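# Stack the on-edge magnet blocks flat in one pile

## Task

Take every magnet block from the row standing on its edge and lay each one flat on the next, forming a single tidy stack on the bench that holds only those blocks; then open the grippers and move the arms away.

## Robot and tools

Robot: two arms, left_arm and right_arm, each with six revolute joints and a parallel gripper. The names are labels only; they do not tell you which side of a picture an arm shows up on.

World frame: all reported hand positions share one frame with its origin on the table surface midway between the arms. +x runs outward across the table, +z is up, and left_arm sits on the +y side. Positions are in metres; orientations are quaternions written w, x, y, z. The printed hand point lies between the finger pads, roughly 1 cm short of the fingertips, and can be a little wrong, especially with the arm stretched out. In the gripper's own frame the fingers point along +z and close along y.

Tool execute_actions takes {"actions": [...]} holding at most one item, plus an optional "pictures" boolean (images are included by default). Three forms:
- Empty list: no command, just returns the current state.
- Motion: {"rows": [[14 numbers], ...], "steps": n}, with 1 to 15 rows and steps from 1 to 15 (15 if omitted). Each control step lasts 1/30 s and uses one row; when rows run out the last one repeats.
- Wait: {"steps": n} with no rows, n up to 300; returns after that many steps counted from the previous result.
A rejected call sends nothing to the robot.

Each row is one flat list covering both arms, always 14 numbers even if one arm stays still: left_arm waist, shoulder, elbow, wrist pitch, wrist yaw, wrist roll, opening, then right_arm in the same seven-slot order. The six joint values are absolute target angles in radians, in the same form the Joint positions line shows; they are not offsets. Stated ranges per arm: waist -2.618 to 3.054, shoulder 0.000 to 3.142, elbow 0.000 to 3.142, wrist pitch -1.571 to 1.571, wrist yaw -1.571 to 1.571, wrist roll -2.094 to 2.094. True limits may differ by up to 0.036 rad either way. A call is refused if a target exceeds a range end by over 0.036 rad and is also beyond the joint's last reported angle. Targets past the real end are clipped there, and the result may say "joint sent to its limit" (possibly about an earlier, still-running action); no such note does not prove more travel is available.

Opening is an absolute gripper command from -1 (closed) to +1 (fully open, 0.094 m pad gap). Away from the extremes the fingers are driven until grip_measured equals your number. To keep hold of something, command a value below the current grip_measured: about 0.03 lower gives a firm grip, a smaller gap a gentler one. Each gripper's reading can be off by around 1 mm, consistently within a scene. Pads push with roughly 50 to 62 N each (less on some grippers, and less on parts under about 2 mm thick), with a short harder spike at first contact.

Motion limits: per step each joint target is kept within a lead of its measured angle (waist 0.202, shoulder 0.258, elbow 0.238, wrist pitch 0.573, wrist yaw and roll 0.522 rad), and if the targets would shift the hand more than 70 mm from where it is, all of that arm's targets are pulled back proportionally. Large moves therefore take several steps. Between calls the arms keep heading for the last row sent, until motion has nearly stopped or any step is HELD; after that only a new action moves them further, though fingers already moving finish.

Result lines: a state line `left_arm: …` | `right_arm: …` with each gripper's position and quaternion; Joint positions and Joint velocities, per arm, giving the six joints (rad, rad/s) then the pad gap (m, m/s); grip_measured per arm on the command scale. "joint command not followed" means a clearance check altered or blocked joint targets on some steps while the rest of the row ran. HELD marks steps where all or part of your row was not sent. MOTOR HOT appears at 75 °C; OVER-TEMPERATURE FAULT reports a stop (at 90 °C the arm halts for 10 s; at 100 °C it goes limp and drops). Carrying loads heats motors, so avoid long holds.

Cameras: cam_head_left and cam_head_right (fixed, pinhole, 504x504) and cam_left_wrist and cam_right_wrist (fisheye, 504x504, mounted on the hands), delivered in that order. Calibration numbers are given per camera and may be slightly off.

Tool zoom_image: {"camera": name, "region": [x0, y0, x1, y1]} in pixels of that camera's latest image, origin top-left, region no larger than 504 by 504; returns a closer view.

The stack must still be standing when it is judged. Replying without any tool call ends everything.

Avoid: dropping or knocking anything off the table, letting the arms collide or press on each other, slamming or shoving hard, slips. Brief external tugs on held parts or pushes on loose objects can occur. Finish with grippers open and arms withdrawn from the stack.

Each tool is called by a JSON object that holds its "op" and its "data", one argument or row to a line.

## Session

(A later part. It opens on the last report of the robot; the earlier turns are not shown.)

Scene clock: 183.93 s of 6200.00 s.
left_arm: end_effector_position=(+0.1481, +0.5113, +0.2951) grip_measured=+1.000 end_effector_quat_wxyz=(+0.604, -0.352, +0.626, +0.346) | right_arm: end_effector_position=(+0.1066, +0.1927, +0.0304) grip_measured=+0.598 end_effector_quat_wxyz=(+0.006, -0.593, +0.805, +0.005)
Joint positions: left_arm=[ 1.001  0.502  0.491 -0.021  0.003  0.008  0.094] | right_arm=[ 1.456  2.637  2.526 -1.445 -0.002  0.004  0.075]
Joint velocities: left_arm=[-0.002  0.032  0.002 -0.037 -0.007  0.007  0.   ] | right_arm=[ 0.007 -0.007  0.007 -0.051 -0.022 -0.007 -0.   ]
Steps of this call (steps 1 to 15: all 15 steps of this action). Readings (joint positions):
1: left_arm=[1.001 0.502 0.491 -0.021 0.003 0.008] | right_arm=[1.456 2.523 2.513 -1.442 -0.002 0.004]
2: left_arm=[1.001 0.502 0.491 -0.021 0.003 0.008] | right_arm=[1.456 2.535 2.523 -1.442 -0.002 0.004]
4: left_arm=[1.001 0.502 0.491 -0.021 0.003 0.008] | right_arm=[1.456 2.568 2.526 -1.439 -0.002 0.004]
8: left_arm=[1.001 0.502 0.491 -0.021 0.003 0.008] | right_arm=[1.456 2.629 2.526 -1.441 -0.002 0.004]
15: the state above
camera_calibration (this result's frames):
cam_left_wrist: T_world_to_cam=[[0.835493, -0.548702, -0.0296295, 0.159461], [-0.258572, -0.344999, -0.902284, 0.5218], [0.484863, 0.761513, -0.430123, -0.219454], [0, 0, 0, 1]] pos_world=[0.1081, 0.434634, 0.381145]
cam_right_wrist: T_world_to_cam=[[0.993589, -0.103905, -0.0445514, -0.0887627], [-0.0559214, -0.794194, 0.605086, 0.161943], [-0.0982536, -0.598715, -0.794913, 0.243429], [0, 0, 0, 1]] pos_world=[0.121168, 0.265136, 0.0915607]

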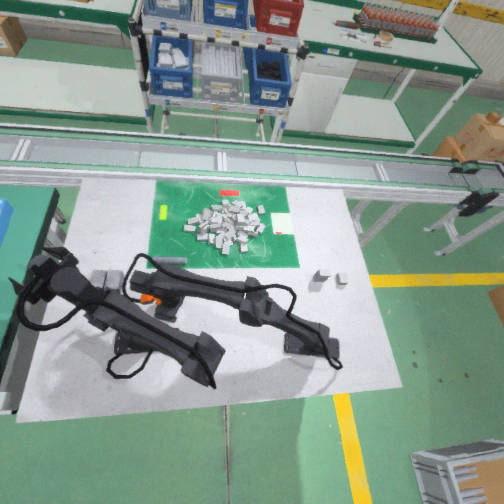

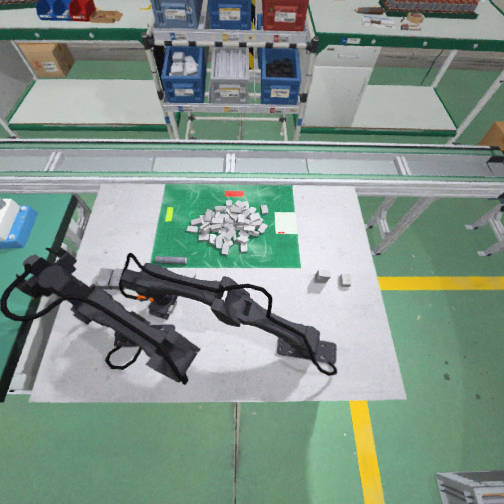

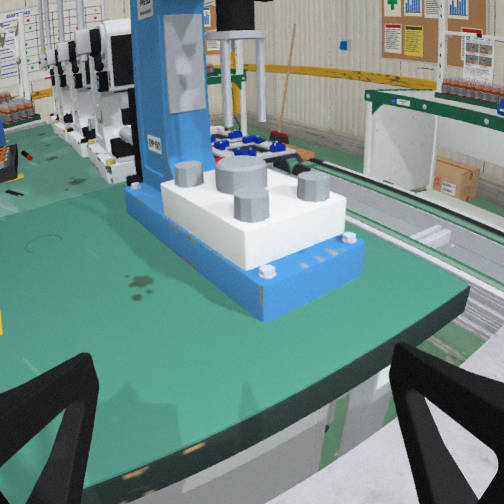

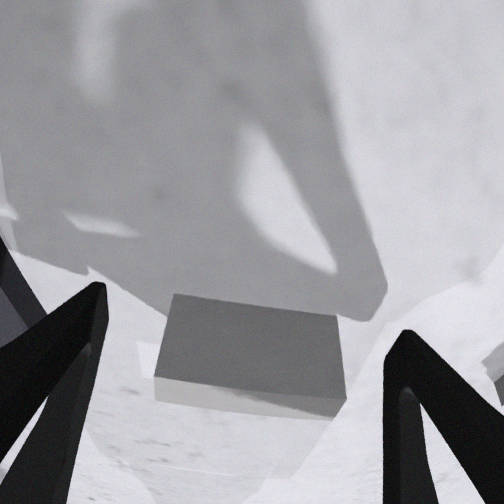

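Slightly inward; adjust, grasp, place.

{"op": "execute_actions", "data": {
  "actions": [
    {"rows":[[1.0,0.5,0.5,0,0,0,1,1.446,2.625,2.53,-1.475,0,0,0.6]]}
  ],
  "pictures": false
}}

{"op": "execute_actions", "data": {
  "actions": [
    {"rows":[[1.0,0.5,0.5,0,0,0,1,1.446,2.625,2.53,-1.475,0,0,-0.5]]}
  ],
  "pictures": false
}}

{"op": "execute_actions", "data": {
  "actions": [
    {"rows":[[1.0,0.5,0.5,0,0,0,1,1.446,2.2,2.4,-1.445,0,0,-0.5]]}
  ],
  "pictures": false
}}

{"op": "execute_actions", "data": {
  "actions": [
    {"rows":[[1.0,0.5,0.5,0,0,0,1,1.218,1.7,1.6,1.55,0,0,-0.5]]}
  ],
  "pictures": false
}}

{"op": "execute_actions", "data": {
  "actions": [
    {"steps":45}
  ],
  "pictures": false
}}

{"op": "execute_actions", "data": {
  "actions": [
    {"rows":[[1.0,0.5,0.5,0,0,0,1,1.218,1.8,1.0,1.55,0,0,-0.5]]}
  ],
  "pictures": false
}}

{"op": "execute_actions", "data": {
  "actions": [
    {"rows":[[1.0,0.5,0.5,0,0,0,1,1.218,2.15,0.7,1.55,0,0,-0.5]]}
  ],
  "pictures": false
}}

{"op": "execute_actions", "data": {
  "actions": [
    {"steps":20}
  ],
  "pictures": false
}}

{"op": "execute_actions", "data": {
  "actions": [
    {"rows":[[1.0,0.5,0.5,0,0,0,1,1.218,2.285,0.69,1.55,0,0,-0.5]]}
  ],
  "pictures": false
}}

{"op": "execute_actions", "data": {
  "actions": [
    {"rows":[[1.0,0.5,0.5,0,0,0,1,1.218,2.285,0.69,1.55,0,0,0.4]]}
  ],
  "pictures": false
}}

{"op": "execute_actions", "data": {
  "actions": [
    {"rows":[[1.0,0.5,0.5,0,0,0,1,1.218,2.31,0.69,1.49,0,0,0.4]]}
  ],
  "pictures": false
}}

{"op": "execute_actions", "data": {
  "actions": [
    {"rows":[[1.0,0.5,0.5,0,0,0,1,1.218,2.31,0.69,1.49,0,0,-0.13]]}
  ],
  "pictures": false
}}

{"op": "execute_actions", "data": {
  "actions": [
    {"rows":[[1.0,0.5,0.5,0,0,0,1,1.218,2.31,0.69,1.49,0,0,0.5]]}
  ]
}}

{"op": "execute_actions", "data": {
  "actions": [
    {"rows":[[1.0,0.5,0.5,0,0,0,1,1.218,1.8,0.69,1.4,0,0,0.5]]}
  ],
  "pictures": false
}}

{"op": "execute_actions", "data": {
  "actions": [
    {"rows":[[1.0,0.5,0.5,0,0,0,1,-0.47,1.6,1.5,-1.2,0,0.95,0.5]]}
  ],
  "pictures": false
}}

{"op": "execute_actions", "data": {
  "actions": [
    {"steps":70}
  ],
  "pictures": false
}}

{"op": "execute_actions", "data": {
  "actions": [
    {"rows":[[1.0,0.5,0.5,0,0,0,1,-0.47,1.72,1.36,-1.2,0,0.95,0.5]]}
  ]
}}

Scene clock: 194.80 s of 6200.00 s.
left_arm: end_effector_position=(+0.1481, +0.5113, +0.2951) grip_measured=+1.000 end_effector_quat_wxyz=(+0.604, -0.352, +0.626, +0.346) | right_arm: end_effector_position=(+0.1051, +0.1878, +0.0304) grip_measured=+0.598 end_effector_quat_wxyz=(-0.002, -0.593, +0.805, -0.001)
Joint positions: left_arm=[ 1.001  0.502  0.491 -0.021  0.003  0.008  0.094] | right_arm=[ 1.456  2.637  2.526 -1.465 -0.002  0.004  0.075]
Joint velocities: left_arm=[ 0.007  0.007 -0.007  0.022 -0.037 -0.081  0.   ] | right_arm=[ 0.002  0.007 -0.022  0.037 -0.11  -0.066  0.   ]
Steps of this call (steps 1 to 15: the robot went on to your last target; steps 16 to 90: nothing new was sent; then 7.37 s passed at rest; steps 91 to 105: all 15 steps of this action). Readings (joint positions):
91: left_arm=[1.001 0.502 0.491 -0.021 0.003 0.008] | right_arm=[1.456 2.637 2.526 -1.446 -0.002 0.004]
92: left_arm=[1.001 0.502 0.491 -0.021 0.003 0.008] | right_arm=[1.456 2.637 2.526 -1.449 -0.002 0.004]
94: left_arm=[1.001 0.502 0.491 -0.021 0.003 0.008] | right_arm=[1.456 2.637 2.526 -1.456 -0.002 0.004]
98: left_arm=[1.001 0.502 0.491 -0.021 0.003 0.008] | right_arm=[1.456 2.637 2.526 -1.462 -0.002 0.004]
105: the state above

Scene clock: 195.30 s of 6200.00 s.
left_arm: end_effector_position=(+0.1481, +0.5113, +0.2951) grip_measured=+1.000 end_effector_quat_wxyz=(+0.604, -0.352, +0.626, +0.346) | right_arm: end_effector_position=(+0.1051, +0.1876, +0.0304) grip_measured=-0.077 end_effector_quat_wxyz=(-0.003, -0.593, +0.805, -0.001)
Joint positions: left_arm=[ 1.001  0.502  0.491 -0.021  0.003  0.008  0.094] | right_arm=[ 1.456  2.637  2.526 -1.466 -0.002  0.004  0.043]
Joint velocities: left_arm=[-0.002 -0.002 -0.002  0.037  0.037 -0.066  0.   ] | right_arm=[-0.007 -0.002 -0.007 -0.081 -0.051  0.022  0.   ]
Steps of this call (steps 1 to 15: all 15 steps of this action). Readings (joint positions):
1: left_arm=[1.001 0.502 0.491 -0.021 0.003 0.008] | right_arm=[1.456 2.637 2.526 -1.466 -0.002 0.004]
2: left_arm=[1.001 0.502 0.491 -0.021 0.003 0.008] | right_arm=[1.456 2.637 2.526 -1.466 -0.002 0.004]
4: left_arm=[1.001 0.502 0.491 -0.021 0.003 0.008] | right_arm=[1.456 2.637 2.526 -1.466 -0.002 0.004]
8: left_arm=[1.001 0.502 0.491 -0.021 0.003 0.008] | right_arm=[1.456 2.637 2.526 -1.466 -0.002 0.004]
15: the state above

Scene clock: 195.80 s of 6200.00 s.
left_arm: end_effector_position=(+0.1481, +0.5113, +0.2951) grip_measured=+1.000 end_effector_quat_wxyz=(+0.604, -0.352, +0.626, +0.346) | right_arm: end_effector_position=(+0.0994, +0.1691, +0.2274) grip_measured=-0.077 end_effector_quat_wxyz=(+0.152, -0.582, +0.791, +0.114)
Joint positions: left_arm=[ 1.001  0.502  0.491 -0.021  0.003  0.008  0.094] | right_arm=[ 1.456  2.155  2.407 -1.442 -0.002  0.004  0.043]
Joint velocities: left_arm=[-0.012 -0.012  0.017  0.095 -0.007 -0.037  0.   ] | right_arm=[ 0.022  0.012 -0.012 -0.022  0.051 -0.022 -0.   ]
Steps of this call (steps 1 to 15: all 15 steps of this action). Readings (joint positions):
1: left_arm=[1.001 0.502 0.491 -0.021 0.003 0.008] | right_arm=[1.456 2.616 2.503 -1.454 -0.002 0.004]
2: left_arm=[1.001 0.502 0.491 -0.021 0.003 0.008] | right_arm=[1.456 2.584 2.460 -1.447 -0.002 0.004]
4: left_arm=[1.001 0.502 0.491 -0.021 0.003 0.008] | right_arm=[1.456 2.513 2.418 -1.458 -0.002 0.004]
8: left_arm=[1.001 0.502 0.491 -0.021 0.003 0.008] | right_arm=[1.456 2.352 2.407 -1.455 -0.002 0.004]
15: the state above

Scene clock: 196.30 s of 6200.00 s.
left_arm: end_effector_position=(+0.1481, +0.5113, +0.2951) grip_measured=+1.000 end_effector_quat_wxyz=(+0.604, -0.352, +0.626, +0.346) | right_arm: end_effector_position=(+0.2381, +0.1670, +0.3446) grip_measured=-0.077 end_effector_quat_wxyz=(+0.508, -0.396, +0.710, +0.285)
Joint positions: left_arm=[ 1.001  0.502  0.491 -0.021  0.003  0.008  0.094] | right_arm=[ 1.207  1.691  1.625 -0.261  0.004  0.003  0.043]
Joint velocities: left_arm=[ 0.002 -0.037  0.002  0.037  0.007 -0.051  0.   ] | right_arm=[ 0.071  0.237 -0.53   2.85  -0.022 -0.007 -0.   ]
Steps of this call (steps 1 to 15: all 15 steps of this action). Readings (joint positions):
1: left_arm=[1.001 0.502 0.491 -0.021 0.003 0.008] | right_arm=[1.449 2.137 2.380 -1.408 -0.005 0.004]
2: left_arm=[1.001 0.502 0.491 -0.021 0.003 0.008] | right_arm=[1.437 2.111 2.325 -1.349 -0.010 0.003]
4: left_arm=[1.001 0.502 0.491 -0.021 0.003 0.008] | right_arm=[1.389 2.050 2.227 -1.242 -0.012 0.003]
8: left_arm=[1.001 0.502 0.491 -0.021 0.003 0.008] | right_arm=[1.271 1.883 2.010 -0.980 -0.009 0.003]
15: the state above

Scene clock: 197.80 s of 6200.00 s.
left_arm: end_effector_position=(+0.1481, +0.5113, +0.2951) grip_measured=+1.000 end_effector_quat_wxyz=(+0.604, -0.352, +0.626, +0.346) | right_arm: end_effector_position=(+0.1381, +0.0039, +0.6579) grip_measured=-0.077 end_effector_quat_wxyz=(+0.868, -0.034, +0.065, +0.490)
Joint positions: left_arm=[ 1.001  0.502  0.491 -0.021  0.003  0.008  0.094] | right_arm=[1.208 1.713 1.599 1.538 0.004 0.003 0.043]
Joint velocities: left_arm=[ 0.007 -0.007 -0.002  0.051  0.007  0.022  0.   ] | right_arm=[ 0.002  0.002  0.027  0.007 -0.022 -0.007  0.   ]
Steps of this call (steps 1 to 45: the robot went on to your last target). Readings (joint positions):
1: left_arm=[1.001 0.502 0.491 -0.021 0.003 0.008] | right_arm=[1.208 1.699 1.612 -0.172 0.004 0.003]
2: left_arm=[1.001 0.502 0.491 -0.021 0.003 0.008] | right_arm=[1.208 1.707 1.606 -0.094 0.004 0.003]
4: left_arm=[1.001 0.502 0.491 -0.021 0.003 0.008] | right_arm=[1.208 1.717 1.600 0.044 0.004 0.003]
8: left_arm=[1.001 0.502 0.491 -0.021 0.003 0.008] | right_arm=[1.208 1.717 1.599 0.309 0.004 0.003]
45: the state above

Scene clock: 198.30 s of 6200.00 s.
left_arm: end_effector_position=(+0.1481, +0.5113, +0.2951) grip_measured=+1.000 end_effector_quat_wxyz=(+0.604, -0.352, +0.626, +0.346) | right_arm: end_effector_position=(+0.2142, +0.1293, +0.3861) grip_measured=-0.077 end_effector_quat_wxyz=(+0.784, -0.212, +0.382, +0.442)
Joint positions: left_arm=[ 1.001  0.502  0.491 -0.021  0.003  0.008  0.094] | right_arm=[1.208 1.827 0.989 1.505 0.004 0.003 0.043]
Joint velocities: left_arm=[-0.012 -0.012  0.007  0.007 -0.007 -0.051  0.   ] | right_arm=[-0.002  0.222 -0.232 -0.344 -0.037  0.007 -0.001]
Steps of this call (steps 1 to 15: all 15 steps of this action). Readings (joint positions):
1: left_arm=[1.001 0.502 0.491 -0.021 0.003 0.008] | right_arm=[1.208 1.713 1.583 1.539 0.004 0.003]
2: left_arm=[1.001 0.502 0.491 -0.021 0.003 0.008] | right_arm=[1.208 1.711 1.552 1.555 0.004 0.003]
4: left_arm=[1.001 0.502 0.491 -0.021 0.003 0.008] | right_arm=[1.208 1.717 1.477 1.557 0.004 0.003]
8: left_arm=[1.001 0.502 0.491 -0.021 0.003 0.008] | right_arm=[1.208 1.756 1.291 1.554 0.004 0.003]
15: the state above

Scene clock: 198.80 s of 6200.00 s.
left_arm: end_effector_position=(+0.1481, +0.5113, +0.2951) grip_measured=+1.000 end_effector_quat_wxyz=(+0.604, -0.352, +0.626, +0.346) | right_arm: end_effector_position=(+0.2185, +0.1363, +0.0936) grip_measured=-0.077 end_effector_quat_wxyz=(+0.613, -0.346, +0.621, +0.345)
Joint positions: left_arm=[ 1.001  0.502  0.491 -0.021  0.003  0.008  0.094] | right_arm=[1.208 2.177 0.689 1.476 0.004 0.003 0.043]
Joint velocities: left_arm=[-0.002 -0.017 -0.007 -0.095  0.022  0.022  0.   ] | right_arm=[-0.017  0.002 -0.007  0.022  0.022 -0.007 -0.   ]
Steps of this call (steps 1 to 15: all 15 steps of this action). Readings (joint positions):
1: left_arm=[1.001 0.502 0.491 -0.021 0.003 0.008] | right_arm=[1.208 1.842 0.976 1.504 0.004 0.003]
2: left_arm=[1.001 0.502 0.491 -0.021 0.003 0.008] | right_arm=[1.208 1.858 0.959 1.523 0.004 0.003]
4: left_arm=[1.001 0.502 0.491 -0.021 0.003 0.008] | right_arm=[1.208 1.905 0.912 1.539 0.004 0.003]
8: left_arm=[1.001 0.502 0.491 -0.021 0.003 0.008] | right_arm=[1.208 2.037 0.807 1.537 0.004 0.003]
15: the state above

Scene clock: 199.47 s of 6200.00 s.
left_arm: end_effector_position=(+0.1481, +0.5113, +0.2951) grip_measured=+1.000 end_effector_quat_wxyz=(+0.604, -0.352, +0.626, +0.346) | right_arm: end_effector_position=(+0.2185, +0.1363, +0.1089) grip_measured=-0.077 end_effector_quat_wxyz=(+0.630, -0.337, +0.604, +0.354)
Joint positions: left_arm=[ 1.001  0.502  0.491 -0.021  0.003  0.008  0.094] | right_arm=[1.208 2.17  0.689 1.525 0.004 0.003 0.043]
Joint velocities: left_arm=[-0.007  0.007 -0.012  0.037  0.007 -0.051  0.   ] | right_arm=[ 0.007  0.012 -0.022  0.022 -0.022  0.037  0.001]
Steps of this call (steps 1 to 20: the robot went on to your last target). Readings (joint positions):
1: left_arm=[1.001 0.502 0.491 -0.021 0.003 0.008] | right_arm=[1.208 2.176 0.689 1.484 0.004 0.003]
2: left_arm=[1.001 0.502 0.491 -0.021 0.003 0.008] | right_arm=[1.208 2.174 0.689 1.493 0.004 0.003]
4: left_arm=[1.001 0.502 0.491 -0.021 0.003 0.008] | right_arm=[1.208 2.171 0.689 1.507 0.004 0.003]
8: left_arm=[1.001 0.502 0.491 -0.021 0.003 0.008] | right_arm=[1.208 2.170 0.689 1.521 0.004 0.003]
20: the state above

Scene clock: 199.97 s of 6200.00 s.
left_arm: end_effector_position=(+0.1481, +0.5113, +0.2951) grip_measured=+1.000 end_effector_quat_wxyz=(+0.604, -0.352, +0.626, +0.346) | right_arm: end_effector_position=(+0.2163, +0.1327, +0.0518) grip_measured=-0.077 end_effector_quat_wxyz=(+0.593, -0.357, +0.640, +0.333)
Joint positions: left_arm=[ 1.001  0.502  0.491 -0.021  0.003  0.008  0.094] | right_arm=[1.208 2.291 0.691 1.525 0.004 0.003 0.043]
Joint velocities: left_arm=[ 0.002  0.002 -0.002 -0.007  0.007 -0.037  0.   ] | right_arm=[-0.002 -0.002 -0.017 -0.11   0.007 -0.051  0.001]
Steps of this call (steps 1 to 15: all 15 steps of this action). Readings (joint positions):
1: left_arm=[1.001 0.502 0.491 -0.021 0.003 0.008] | right_arm=[1.208 2.181 0.689 1.534 0.004 0.003]
2: left_arm=[1.001 0.502 0.491 -0.021 0.003 0.008] | right_arm=[1.208 2.202 0.691 1.555 0.004 0.003]
4: left_arm=[1.001 0.502 0.491 -0.021 0.003 0.008] | right_arm=[1.208 2.248 0.691 1.555 0.004 0.003]
8: left_arm=[1.001 0.502 0.491 -0.021 0.003 0.008] | right_arm=[1.208 2.291 0.691 1.520 0.004 0.003]
15: the state above

Scene clock: 200.47 s of 6200.00 s.
left_arm: end_effector_position=(+0.1481, +0.5113, +0.2951) grip_measured=+1.000 end_effector_quat_wxyz=(+0.604, -0.352, +0.626, +0.346) | right_arm: end_effector_position=(+0.2165, +0.1330, +0.0580) grip_measured=+0.398 end_effector_quat_wxyz=(+0.601, -0.353, +0.633, +0.338)
Joint positions: left_arm=[ 1.001  0.502  0.491 -0.021  0.003  0.008  0.094] | right_arm=[1.208 2.291 0.691 1.55  0.004 0.003 0.066]
Joint velocities: left_arm=[ 0.007 -0.017 -0.002 -0.066 -0.022  0.095  0.   ] | right_arm=[ 0.012  0.017 -0.002  0.037 -0.037 -0.022  0.001]
Steps of this call (steps 1 to 15: all 15 steps of this action). Readings (joint positions):
1: left_arm=[1.001 0.502 0.491 -0.021 0.003 0.008] | right_arm=[1.208 2.291 0.691 1.526 0.004 0.003]
2: left_arm=[1.001 0.502 0.491 -0.021 0.003 0.008] | right_arm=[1.208 2.291 0.691 1.529 0.004 0.003]
4: left_arm=[1.001 0.502 0.491 -0.021 0.003 0.008] | right_arm=[1.208 2.291 0.691 1.538 0.004 0.003]
8: left_arm=[1.001 0.502 0.491 -0.021 0.003 0.008] | right_arm=[1.208 2.291 0.691 1.546 0.004 0.003]
15: the state above

Scene clock: 200.97 s of 6200.00 s.
left_arm: end_effector_position=(+0.1481, +0.5113, +0.2951) grip_measured=+1.000 end_effector_quat_wxyz=(+0.604, -0.352, +0.626, +0.346) | right_arm: end_effector_position=(+0.2161, +0.1324, +0.0480) grip_measured=+0.398 end_effector_quat_wxyz=(+0.588, -0.360, +0.645, +0.330)
Joint positions: left_arm=[ 1.001  0.502  0.491 -0.021  0.003  0.008  0.094] | right_arm=[1.208 2.291 0.691 1.51  0.004 0.003 0.066]
Joint velocities: left_arm=[-0.012 -0.012 -0.002 -0.022  0.037  0.007  0.   ] | right_arm=[ 0.007 -0.012 -0.002 -0.037  0.066  0.022 -0.   ]
Steps of this call (steps 1 to 15: all 15 steps of this action). Readings (joint positions):
1: left_arm=[1.001 0.502 0.491 -0.021 0.003 0.008] | right_arm=[1.208 2.291 0.691 1.547 0.004 0.003]
2: left_arm=[1.001 0.502 0.491 -0.021 0.003 0.008] | right_arm=[1.208 2.291 0.691 1.541 0.004 0.003]
4: left_arm=[1.001 0.502 0.491 -0.021 0.003 0.008] | right_arm=[1.208 2.291 0.691 1.528 0.004 0.003]
8: left_arm=[1.001 0.502 0.491 -0.021 0.003 0.008] | right_arm=[1.208 2.291 0.691 1.515 0.004 0.003]
15: the state above

Scene clock: 201.47 s of 6200.00 s.
left_arm: end_effector_position=(+0.1481, +0.5113, +0.2951) grip_measured=+1.000 end_effector_quat_wxyz=(+0.604, -0.352, +0.626, +0.346) | right_arm: end_effector_position=(+0.2161, +0.1325, +0.0478) grip_measured=-0.097 end_effector_quat_wxyz=(+0.588, -0.360, +0.645, +0.330)
Joint positions: left_arm=[ 1.001  0.502  0.491 -0.021  0.003  0.008  0.094] | right_arm=[1.208 2.291 0.691 1.509 0.004 0.003 0.042]
Joint velocities: left_arm=[-0.012  0.002 -0.012 -0.022 -0.022  0.007  0.   ] | right_arm=[-0.022 -0.017  0.012 -0.051 -0.037 -0.037  0.001]
Steps of this call (steps 1 to 15: all 15 steps of this action). Readings (joint positions):
1: left_arm=[1.001 0.502 0.491 -0.021 0.003 0.008] | right_arm=[1.208 2.291 0.691 1.509 0.004 0.003]
2: left_arm=[1.001 0.502 0.491 -0.021 0.003 0.008] | right_arm=[1.208 2.291 0.691 1.509 0.004 0.003]
4: left_arm=[1.001 0.502 0.491 -0.021 0.003 0.008] | right_arm=[1.208 2.291 0.691 1.509 0.004 0.003]
8: left_arm=[1.001 0.502 0.491 -0.021 0.003 0.008] | right_arm=[1.208 2.291 0.691 1.509 0.004 0.003]
15: the state above

Scene clock: 201.97 s of 6200.00 s.
left_arm: end_effector_position=(+0.1481, +0.5113, +0.2951) grip_measured=+1.000 end_effector_quat_wxyz=(+0.604, -0.352, +0.626, +0.346) | right_arm: end_effector_position=(+0.2161, +0.1325, +0.0478) grip_measured=+0.498 end_effector_quat_wxyz=(+0.588, -0.360, +0.645, +0.330)
Joint positions: left_arm=[ 1.001  0.502  0.491 -0.021  0.003  0.008  0.094] | right_arm=[1.208 2.291 0.691 1.509 0.004 0.003 0.07 ]
Joint velocities: left_arm=[-0.002 -0.002 -0.002 -0.022 -0.037  0.037  0.   ] | right_arm=[-0.007 -0.022 -0.002 -0.007 -0.066  0.081 -0.   ]
Steps of this call (steps 1 to 15: all 15 steps of this action). Readings (joint positions):
1: left_arm=[1.001 0.502 0.491 -0.021 0.003 0.008] | right_arm=[1.208 2.291 0.691 1.509 0.004 0.003]
2: left_arm=[1.001 0.502 0.491 -0.021 0.003 0.008] | right_arm=[1.208 2.291 0.691 1.509 0.004 0.003]
4: left_arm=[1.001 0.502 0.491 -0.021 0.003 0.008] | right_arm=[1.208 2.291 0.691 1.509 0.004 0.003]
8: left_arm=[1.001 0.502 0.491 -0.021 0.003 0.008] | right_arm=[1.208 2.291 0.691 1.509 0.004 0.003]
15: the state above
camera_calibration (this result's frames):
cam_left_wrist: T_world_to_cam=[[0.835493, -0.548702, -0.0296295, 0.159461], [-0.258572, -0.344999, -0.902284, 0.5218], [0.484863, 0.761513, -0.430123, -0.219454], [0, 0, 0, 1]] pos_world=[0.1081, 0.434634, 0.381145]
cam_right_wrist: T_world_to_cam=[[0.868977, -0.457931, 0.187558, -0.14029], [-0.204489, -0.677441, -0.706582, 0.189069], [0.450625, 0.57565, -0.682322, -0.0475748], [0, 0, 0, 1]] pos_world=[0.182009, 0.0912265, 0.127444]

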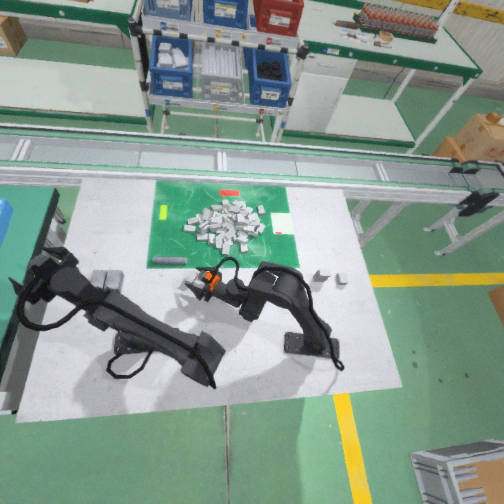

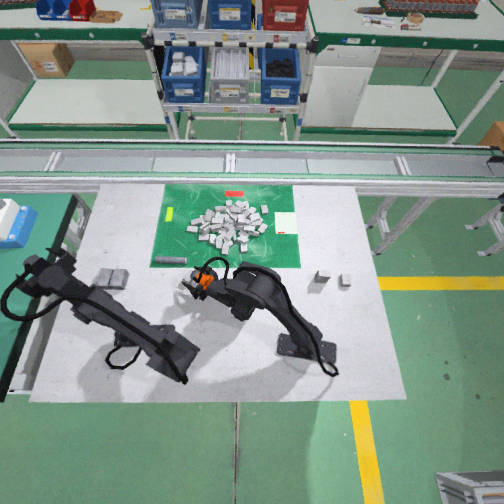

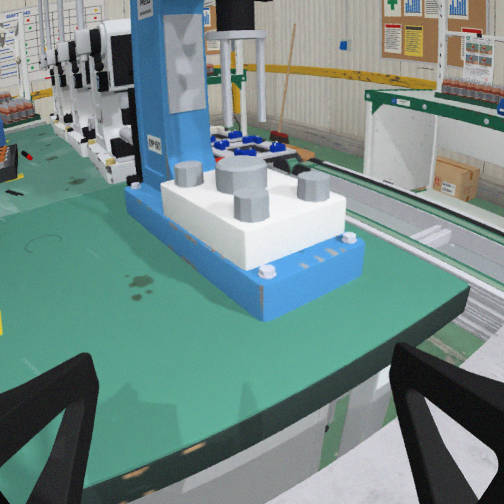

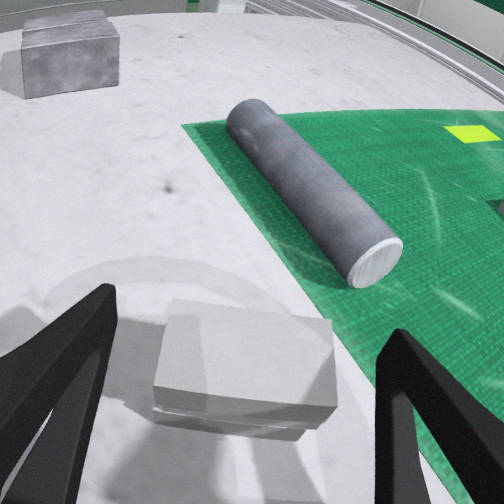

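Scene clock: 202.47 s of 6200.00 s.
left_arm: end_effector_position=(+0.1481, +0.5113, +0.2951) grip_measured=+1.000 end_effector_quat_wxyz=(+0.604, -0.352, +0.626, +0.346) | right_arm: end_effector_position=(+0.2062, +0.1162, +0.2713) grip_measured=+0.498 end_effector_quat_wxyz=(+0.714, -0.279, +0.501, +0.402)
Joint positions: left_arm=[ 1.001  0.502  0.491 -0.021  0.003  0.008  0.094] | right_arm=[1.208 1.785 0.69  1.444 0.004 0.003 0.07 ]
Joint velocities: left_arm=[-0.012 -0.012  0.002 -0.007 -0.007 -0.007  0.   ] | right_arm=[ 0.017  0.027 -0.007 -0.198  0.007  0.051  0.001]
Steps of this call (steps 1 to 15: all 15 steps of this action). Readings (joint positions):
1: left_arm=[1.001 0.502 0.491 -0.021 0.003 0.008] | right_arm=[1.208 2.269 0.689 1.485 0.004 0.003]
2: left_arm=[1.001 0.502 0.491 -0.021 0.003 0.008] | right_arm=[1.208 2.224 0.682 1.437 0.004 0.003]
4: left_arm=[1.001 0.502 0.491 -0.021 0.003 0.008] | right_arm=[1.208 2.116 0.679 1.409 0.004 0.003]
8: left_arm=[1.001 0.502 0.491 -0.021 0.003 0.008] | right_arm=[1.208 1.886 0.679 1.410 0.004 0.003]
15: the state above

Scene clock: 202.97 s of 6200.00 s.
left_arm: end_effector_position=(+0.1481, +0.5113, +0.2951) grip_measured=+1.000 end_effector_quat_wxyz=(+0.604, -0.352, +0.626, +0.346) | right_arm: end_effector_position=(+0.4562, -0.0927, +0.4220) grip_measured=+0.498 end_effector_quat_wxyz=(+0.620, +0.139, +0.649, +0.419)
Joint positions: left_arm=[ 1.001  0.502  0.491 -0.021  0.003  0.008  0.094] | right_arm=[ 0.557  1.63   1.429  0.321 -0.009  0.806  0.07 ]
Joint velocities: left_arm=[ 0.017  0.007  0.012 -0.007 -0.051  0.007  0.   ] | right_arm=[-1.438 -0.198  0.803 -1.868  0.007  0.623  0.   ]
Steps of this call (steps 1 to 15: all 15 steps of this action). Readings (joint positions):
1: left_arm=[1.001 0.502 0.491 -0.021 0.003 0.008] | right_arm=[1.197 1.774 0.704 1.397 -0.004 0.047]
2: left_arm=[1.001 0.502 0.491 -0.021 0.003 0.008] | right_arm=[1.173 1.755 0.738 1.302 -0.010 0.111]
4: left_arm=[1.001 0.502 0.491 -0.021 0.003 0.008] | right_arm=[1.096 1.713 0.830 1.141 -0.012 0.242]
8: left_arm=[1.001 0.502 0.491 -0.021 0.003 0.008] | right_arm=[0.909 1.651 1.054 0.838 -0.011 0.519]
15: the state above

Scene clock: 205.30 s of 6200.00 s.
left_arm: end_effector_position=(+0.1481, +0.5113, +0.2951) grip_measured=+1.000 end_effector_quat_wxyz=(+0.604, -0.352, +0.626, +0.346) | right_arm: end_effector_position=(+0.2303, -0.5015, +0.1697) grip_measured=+0.499 end_effector_quat_wxyz=(+0.126, +0.715, +0.688, +0.015)
Joint positions: left_arm=[ 1.001  0.502  0.491 -0.021  0.003  0.008  0.094] | right_arm=[-0.48   1.609  1.479 -1.186  0.006  0.946  0.07 ]
Joint velocities: left_arm=[-0.027 -0.027 -0.007 -0.022  0.037 -0.051  0.   ] | right_arm=[-0.012 -0.002 -0.002  0.066 -0.037 -0.066  0.   ]
Steps of this call (steps 1 to 60: the robot went on to your last target; steps 61 to 70: nothing new was sent). Readings (joint positions):
1: left_arm=[1.001 0.502 0.491 -0.021 0.003 0.008] | right_arm=[0.507 1.622 1.451 0.262 -0.009 0.824]
2: left_arm=[1.001 0.502 0.491 -0.021 0.003 0.008] | right_arm=[0.459 1.616 1.464 0.207 -0.007 0.840]
4: left_arm=[1.001 0.502 0.491 -0.021 0.003 0.008] | right_arm=[0.370 1.609 1.477 0.103 -0.006 0.863]
8: left_arm=[1.001 0.502 0.491 -0.021 0.003 0.008] | right_arm=[0.210 1.609 1.479 -0.123 -0.005 0.896]
70: the state above
All arms were judged still, so your last target was given up. Only a new action makes them travel on or press farther. Fingers that are still opening or closing keep moving.

Scene clock: 205.80 s of 6200.00 s.
left_arm: end_effector_position=(+0.1481, +0.5113, +0.2951) grip_measured=+1.000 end_effector_quat_wxyz=(+0.604, -0.352, +0.626, +0.346) | right_arm: end_effector_position=(+0.2058, -0.4823, +0.0955) grip_measured=+0.499 end_effector_quat_wxyz=(-0.001, +0.720, +0.693, -0.003)
Joint positions: left_arm=[ 1.001  0.502  0.491 -0.021  0.003  0.008  0.094] | right_arm=[-0.48   1.735  1.355 -1.194  0.005  0.946  0.07 ]
Joint velocities: left_arm=[ 0.002  0.002 -0.002 -0.037 -0.022 -0.051  0.   ] | right_arm=[-0.022 -0.002 -0.007 -0.007  0.037  0.022 -0.001]
Steps of this call (steps 1 to 15: all 15 steps of this action). Readings (joint positions):
1: left_arm=[1.001 0.502 0.491 -0.021 0.003 0.008] | right_arm=[-0.480 1.615 1.469 -1.181 0.006 0.946]
2: left_arm=[1.001 0.502 0.491 -0.021 0.003 0.008] | right_arm=[-0.480 1.623 1.451 -1.175 0.006 0.946]
4: left_arm=[1.001 0.502 0.491 -0.021 0.003 0.008] | right_arm=[-0.480 1.667 1.407 -1.176 0.006 0.946]
8: left_arm=[1.001 0.502 0.491 -0.021 0.003 0.008] | right_arm=[-0.480 1.737 1.357 -1.189 0.005 0.946]
15: the state above
camera_calibration (this result's frames):
cam_left_wrist: T_world_to_cam=[[0.835493, -0.548702, -0.0296295, 0.159461], [-0.258572, -0.344999, -0.902284, 0.5218], [0.484863, 0.761513, -0.430123, -0.219454], [0, 0, 0, 1]] pos_world=[0.1081, 0.434634, 0.381145]
cam_right_wrist: T_world_to_cam=[[-0.986613, -0.158092, -0.0400222, 0.126404], [-0.14889, 0.773096, 0.616566, 0.365938], [-0.0665333, 0.614271, -0.786285, 0.478403], [0, 0, 0, 1]] pos_world=[0.211026, -0.556791, 0.155596]

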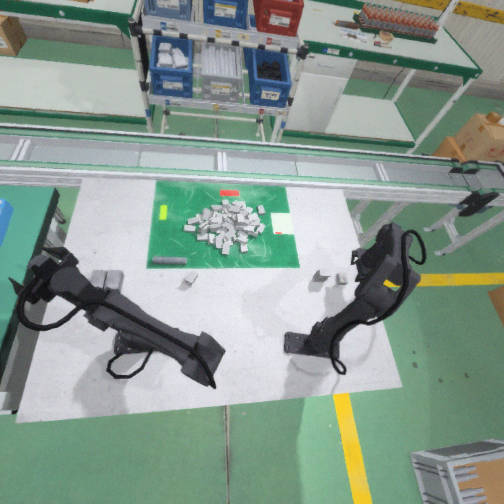

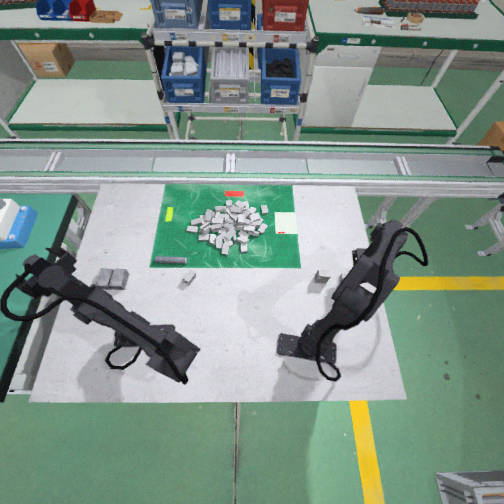

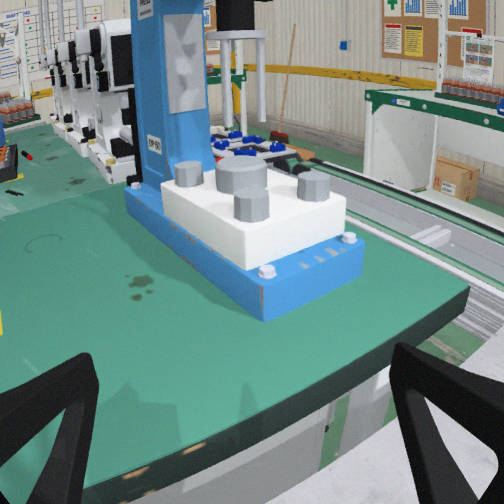

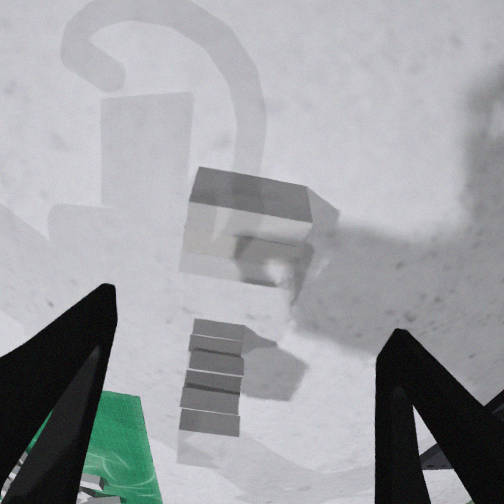

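{"op": "execute_actions", "data": {
  "actions": [
    {"rows":[[1.0,0.5,0.5,0,0,0,1,-0.48,1.75,1.16,-0.97,0,0.95,0.5]],"steps":15}
  ]
}}

Scene clock: 214.07 s of 6200.00 s.
left_arm: end_effector_position=(+0.1481, +0.5113, +0.2951) grip_measured=+1.000 end_effector_quat_wxyz=(+0.604, -0.352, +0.626, +0.346) | right_arm: end_effector_position=(+0.2002, -0.4774, +0.0444) grip_measured=+0.499 end_effector_quat_wxyz=(+0.001, +0.721, +0.693, -0.001)
Joint positions: left_arm=[ 1.001  0.502  0.491 -0.021  0.003  0.008  0.094] | right_arm=[-0.48   1.751  1.165 -0.984  0.003  0.947  0.07 ]
Joint velocities: left_arm=[ 0.002 -0.012 -0.007 -0.007 -0.051 -0.022  0.   ] | right_arm=[ 0.007  0.002 -0.007 -0.022 -0.022 -0.037 -0.   ]
Steps of this call (steps 1 to 15: the robot went on to your last target; steps 16 to 90: nothing new was sent; then 4.77 s passed at rest; steps 91 to 105: all 15 steps of this action). Readings (joint positions):
91: left_arm=[1.001 0.502 0.491 -0.021 0.003 0.008] | right_arm=[-0.480 1.731 1.331 -1.161 0.005 0.946]
92: left_arm=[1.001 0.502 0.491 -0.021 0.003 0.008] | right_arm=[-0.480 1.723 1.284 -1.106 0.005 0.946]
94: left_arm=[1.001 0.502 0.491 -0.021 0.003 0.008] | right_arm=[-0.480 1.733 1.206 -1.057 0.005 0.946]
98: left_arm=[1.001 0.502 0.491 -0.021 0.003 0.008] | right_arm=[-0.480 1.751 1.165 -1.022 0.003 0.947]
105: the state above
camera_calibration (this result's frames):
cam_left_wrist: T_world_to_cam=[[0.835493, -0.548702, -0.0296295, 0.159461], [-0.258572, -0.344999, -0.902284, 0.5218], [0.484863, 0.761513, -0.430123, -0.219454], [0, 0, 0, 1]] pos_world=[0.1081, 0.434634, 0.381145]
cam_right_wrist: T_world_to_cam=[[-0.986594, -0.156994, -0.0445554, 0.120374], [-0.15091, 0.773749, 0.615255, 0.393619], [-0.0621167, 0.613731, -0.787068, 0.433802], [0, 0, 0, 1]] pos_world=[0.205108, -0.551902, 0.104619]

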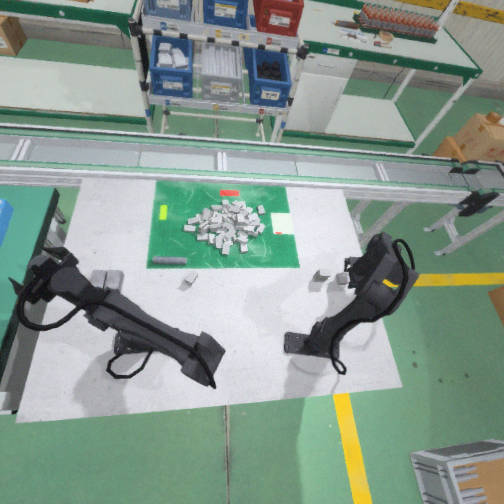

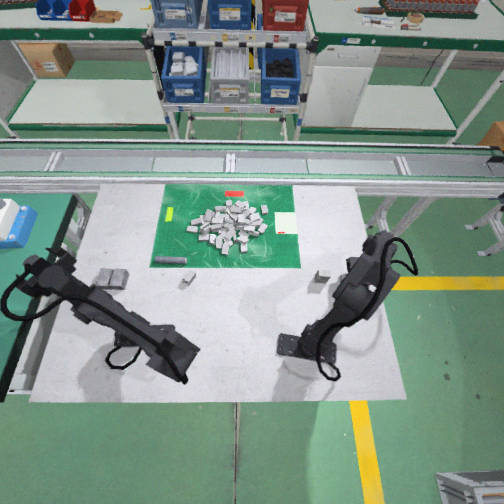

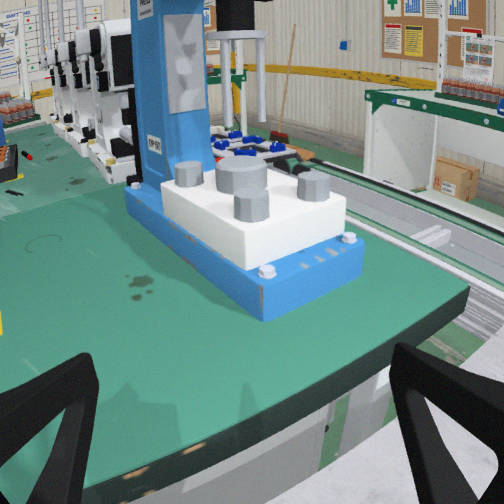

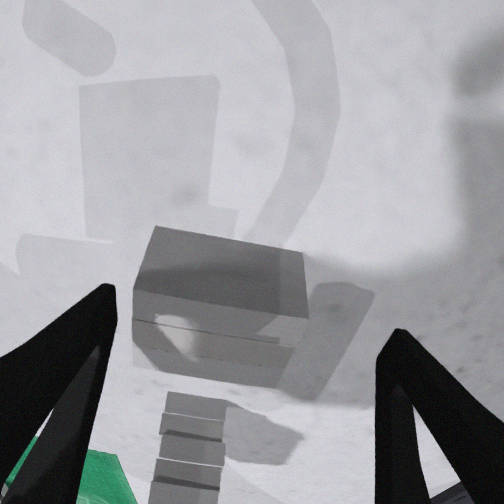

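{"op": "execute_actions", "data": {
  "actions": [
    {"rows":[[1.0,0.5,0.5,0,0,0,1,-0.46,1.785,1.11,-0.89,0,0.95,0.5]],"steps":15}
  ]
}}

Scene clock: 217.47 s of 6200.00 s.
left_arm: end_effector_position=(+0.1481, +0.5113, +0.2951) grip_measured=+1.000 end_effector_quat_wxyz=(+0.604, -0.352, +0.626, +0.346) | right_arm: end_effector_position=(+0.2049, -0.4775, +0.0266) grip_measured=+0.499 end_effector_quat_wxyz=(+0.008, +0.718, +0.696, -0.000)
Joint positions: left_arm=[ 1.001  0.502  0.491 -0.021  0.003  0.008  0.094] | right_arm=[-0.47   1.778  1.121 -0.899  0.003  0.947  0.07 ]
Joint velocities: left_arm=[ 0.017  0.002  0.002 -0.007 -0.037 -0.007  0.   ] | right_arm=[ 0.002  0.002 -0.012 -0.051 -0.037  0.007 -0.   ]
Steps of this call (steps 1 to 15: the robot went on to your last target; steps 16 to 87: nothing new was sent; steps 88 to 102: all 15 steps of this action). Readings (joint positions):
88: left_arm=[1.001 0.502 0.491 -0.021 0.003 0.008] | right_arm=[-0.479 1.752 1.160 -0.967 0.003 0.947]
89: left_arm=[1.001 0.502 0.491 -0.021 0.003 0.008] | right_arm=[-0.478 1.753 1.151 -0.949 0.003 0.947]
91: left_arm=[1.001 0.502 0.491 -0.021 0.003 0.008] | right_arm=[-0.473 1.763 1.135 -0.928 0.003 0.947]
95: left_arm=[1.001 0.502 0.491 -0.021 0.003 0.008] | right_arm=[-0.470 1.778 1.121 -0.914 0.003 0.947]
102: the state above
camera_calibration (this result's frames):
cam_left_wrist: T_world_to_cam=[[0.835493, -0.548702, -0.0296295, 0.159461], [-0.258572, -0.344999, -0.902284, 0.5218], [0.484863, 0.761513, -0.430123, -0.219454], [0, 0, 0, 1]] pos_world=[0.1081, 0.434634, 0.381145]
cam_right_wrist: T_world_to_cam=[[-0.984578, -0.166431, -0.0539067, 0.119489], [-0.164652, 0.777437, 0.607027, 0.410136], [-0.059119, 0.606541, -0.792851, 0.416177], [0, 0, 0, 1]] pos_world=[0.20978, -0.551397, 0.0874437]

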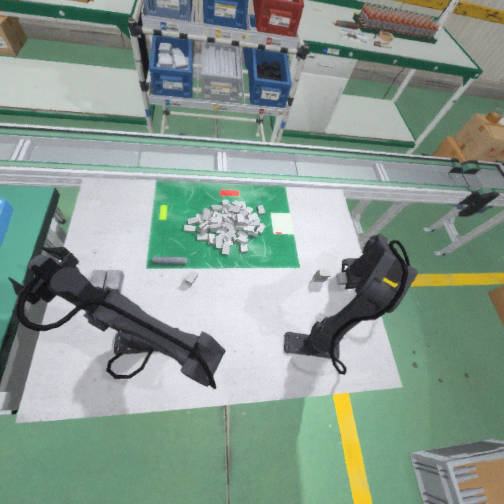

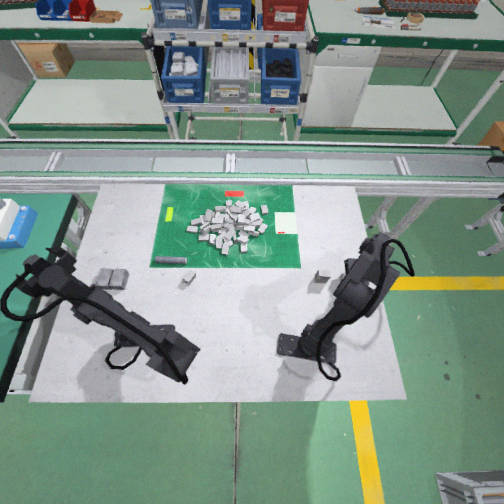

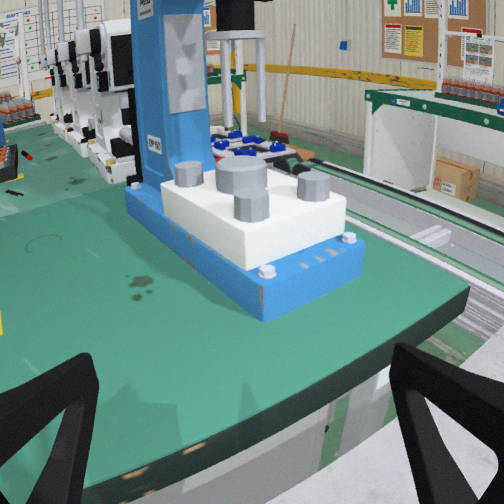

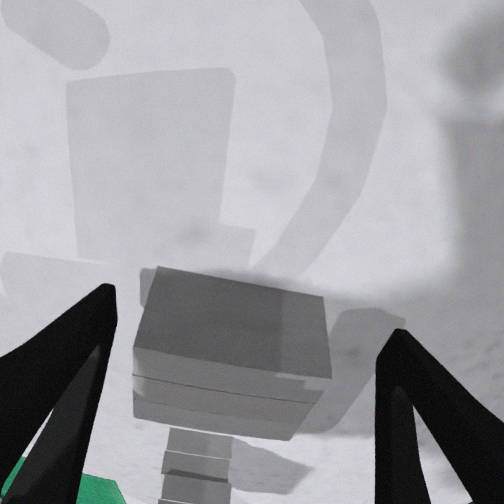

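{"op": "execute_actions", "data": {
  "actions": [
    {"rows":[[1.0,0.5,0.5,0,0,0,1,-0.435,1.785,1.11,-0.89,0,0.98,0.5]],"steps":12}
  ],
  "pictures": false
}}

{"op": "execute_actions", "data": {
  "actions": [
    {"rows":[[1.0,0.5,0.5,0,0,0,1,-0.435,1.785,1.11,-0.89,0,0.98,-0.5]],"steps":15}
  ],
  "pictures": false
}}

{"op": "execute_actions", "data": {
  "actions": [
    {"rows":[[1.0,0.5,0.5,0,0,0,1,-0.435,1.7,1.4,-1.25,0,0.98,-0.5]],"steps":15}
  ]
}}

Scene clock: 220.70 s of 6200.00 s.
left_arm: end_effector_position=(+0.1481, +0.5113, +0.2951) grip_measured=+1.000 end_effector_quat_wxyz=(+0.604, -0.352, +0.626, +0.346) | right_arm: end_effector_position=(+0.2105, -0.4711, +0.0266) grip_measured=+0.499 end_effector_quat_wxyz=(+0.009, +0.717, +0.697, +0.000)
Joint positions: left_arm=[ 1.001  0.502  0.491 -0.021  0.003  0.008  0.094] | right_arm=[-0.443  1.778  1.121 -0.896  0.003  0.973  0.07 ]
Joint velocities: left_arm=[ 0.002  0.002 -0.002  0.066 -0.051 -0.081  0.   ] | right_arm=[ 0.002 -0.012 -0.002  0.007 -0.007  0.037  0.   ]
Steps of this call (steps 1 to 15: the robot went on to your last target; steps 16 to 85: nothing new was sent; steps 86 to 97: all 12 steps of this action). Readings (joint positions):
86: left_arm=[1.001 0.502 0.491 -0.021 0.003 0.008] | right_arm=[-0.469 1.778 1.121 -0.896 0.003 0.951]
87: left_arm=[1.001 0.502 0.491 -0.021 0.003 0.008] | right_arm=[-0.464 1.778 1.121 -0.896 0.003 0.956]
89: left_arm=[1.001 0.502 0.491 -0.021 0.003 0.008] | right_arm=[-0.451 1.778 1.121 -0.896 0.003 0.963]
93: left_arm=[1.001 0.502 0.491 -0.021 0.003 0.008] | right_arm=[-0.443 1.778 1.121 -0.896 0.003 0.970]
97: the state above

Scene clock: 221.20 s of 6200.00 s.
left_arm: end_effector_position=(+0.1481, +0.5113, +0.2951) grip_measured=+1.000 end_effector_quat_wxyz=(+0.604, -0.352, +0.626, +0.346) | right_arm: end_effector_position=(+0.2109, -0.4713, +0.0266) grip_measured=-0.074 end_effector_quat_wxyz=(+0.010, +0.717, +0.697, +0.000)
Joint positions: left_arm=[ 1.001  0.502  0.491 -0.021  0.003  0.008  0.094] | right_arm=[-0.443  1.778  1.121 -0.895  0.003  0.974  0.044]
Joint velocities: left_arm=[ 0.017  0.012  0.012 -0.007  0.037  0.037  0.   ] | right_arm=[-0.007 -0.007  0.012  0.051  0.037 -0.022 -0.001]
Steps of this call (steps 1 to 15: all 15 steps of this action). Readings (joint positions):
1: left_arm=[1.001 0.502 0.491 -0.021 0.003 0.008] | right_arm=[-0.443 1.778 1.121 -0.896 0.003 0.973]
2: left_arm=[1.001 0.502 0.491 -0.021 0.003 0.008] | right_arm=[-0.443 1.778 1.121 -0.896 0.003 0.973]
4: left_arm=[1.001 0.502 0.491 -0.021 0.003 0.008] | right_arm=[-0.443 1.778 1.121 -0.896 0.003 0.974]
8: left_arm=[1.001 0.502 0.491 -0.021 0.003 0.008] | right_arm=[-0.443 1.778 1.121 -0.895 0.003 0.974]
15: the state above

Scene clock: 221.70 s of 6200.00 s.
left_arm: end_effector_position=(+0.1481, +0.5113, +0.2951) grip_measured=+1.000 end_effector_quat_wxyz=(+0.604, -0.352, +0.626, +0.346) | right_arm: end_effector_position=(+0.2171, -0.4758, +0.1180) grip_measured=-0.074 end_effector_quat_wxyz=(+0.025, +0.718, +0.696, +0.003)
Joint positions: left_arm=[ 1.001  0.502  0.491 -0.021  0.003  0.008  0.094] | right_arm=[-0.443  1.697  1.4   -1.224  0.003  0.975  0.044]
Joint velocities: left_arm=[-0.002 -0.002 -0.002 -0.037 -0.022  0.051  0.   ] | right_arm=[-0.007  0.007 -0.017 -0.139  0.007 -0.037 -0.001]
Steps of this call (steps 1 to 15: all 15 steps of this action). Readings (joint positions):
1: left_arm=[1.001 0.502 0.491 -0.021 0.003 0.008] | right_arm=[-0.443 1.778 1.146 -0.932 0.003 0.975]
2: left_arm=[1.001 0.502 0.491 -0.021 0.003 0.008] | right_arm=[-0.443 1.781 1.193 -1.005 0.003 0.975]
4: left_arm=[1.001 0.502 0.491 -0.021 0.003 0.008] | right_arm=[-0.443 1.762 1.296 -1.100 0.003 0.975]
8: left_arm=[1.001 0.502 0.491 -0.021 0.003 0.008] | right_arm=[-0.443 1.699 1.397 -1.149 0.003 0.975]
15: the state above
camera_calibration (this result's frames):
cam_left_wrist: T_world_to_cam=[[0.835493, -0.548702, -0.0296295, 0.159461], [-0.258572, -0.344999, -0.902284, 0.5218], [0.484863, 0.761513, -0.430123, -0.219454], [0, 0, 0, 1]] pos_world=[0.1081, 0.434634, 0.381145]
cam_right_wrist: T_world_to_cam=[[-0.982735, -0.167388, -0.0788176, 0.138824], [-0.181484, 0.789282, 0.586599, 0.367029], [-0.0359804, 0.590776, -0.806033, 0.477397], [0, 0, 0, 1]] pos_world=[0.220214, -0.548486, 0.180441]

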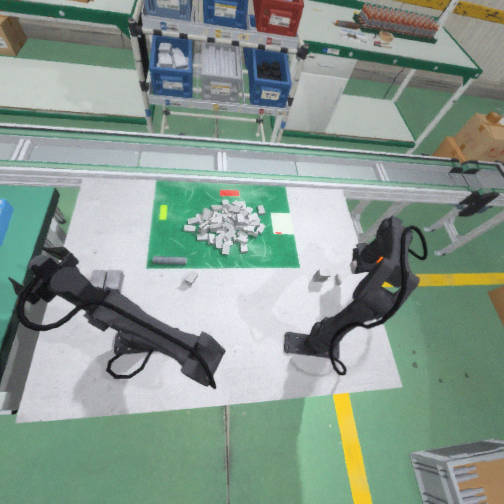

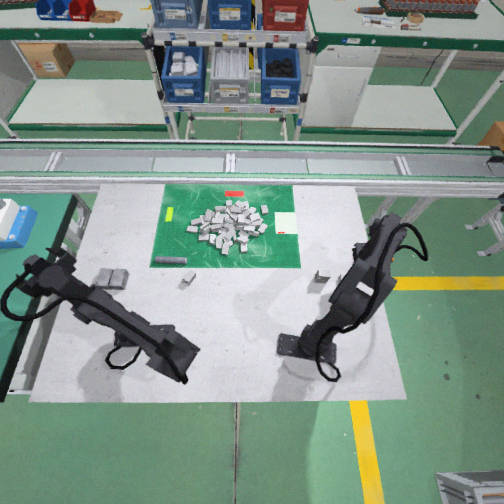

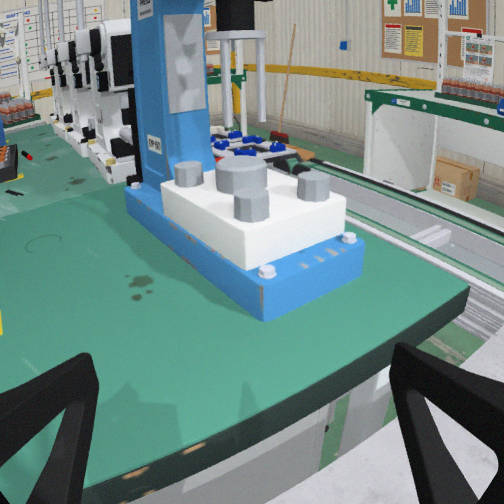

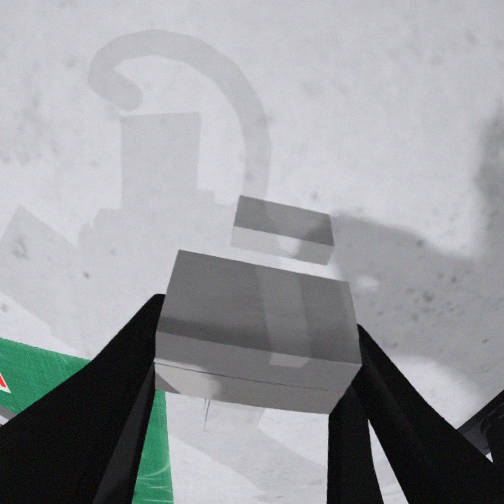

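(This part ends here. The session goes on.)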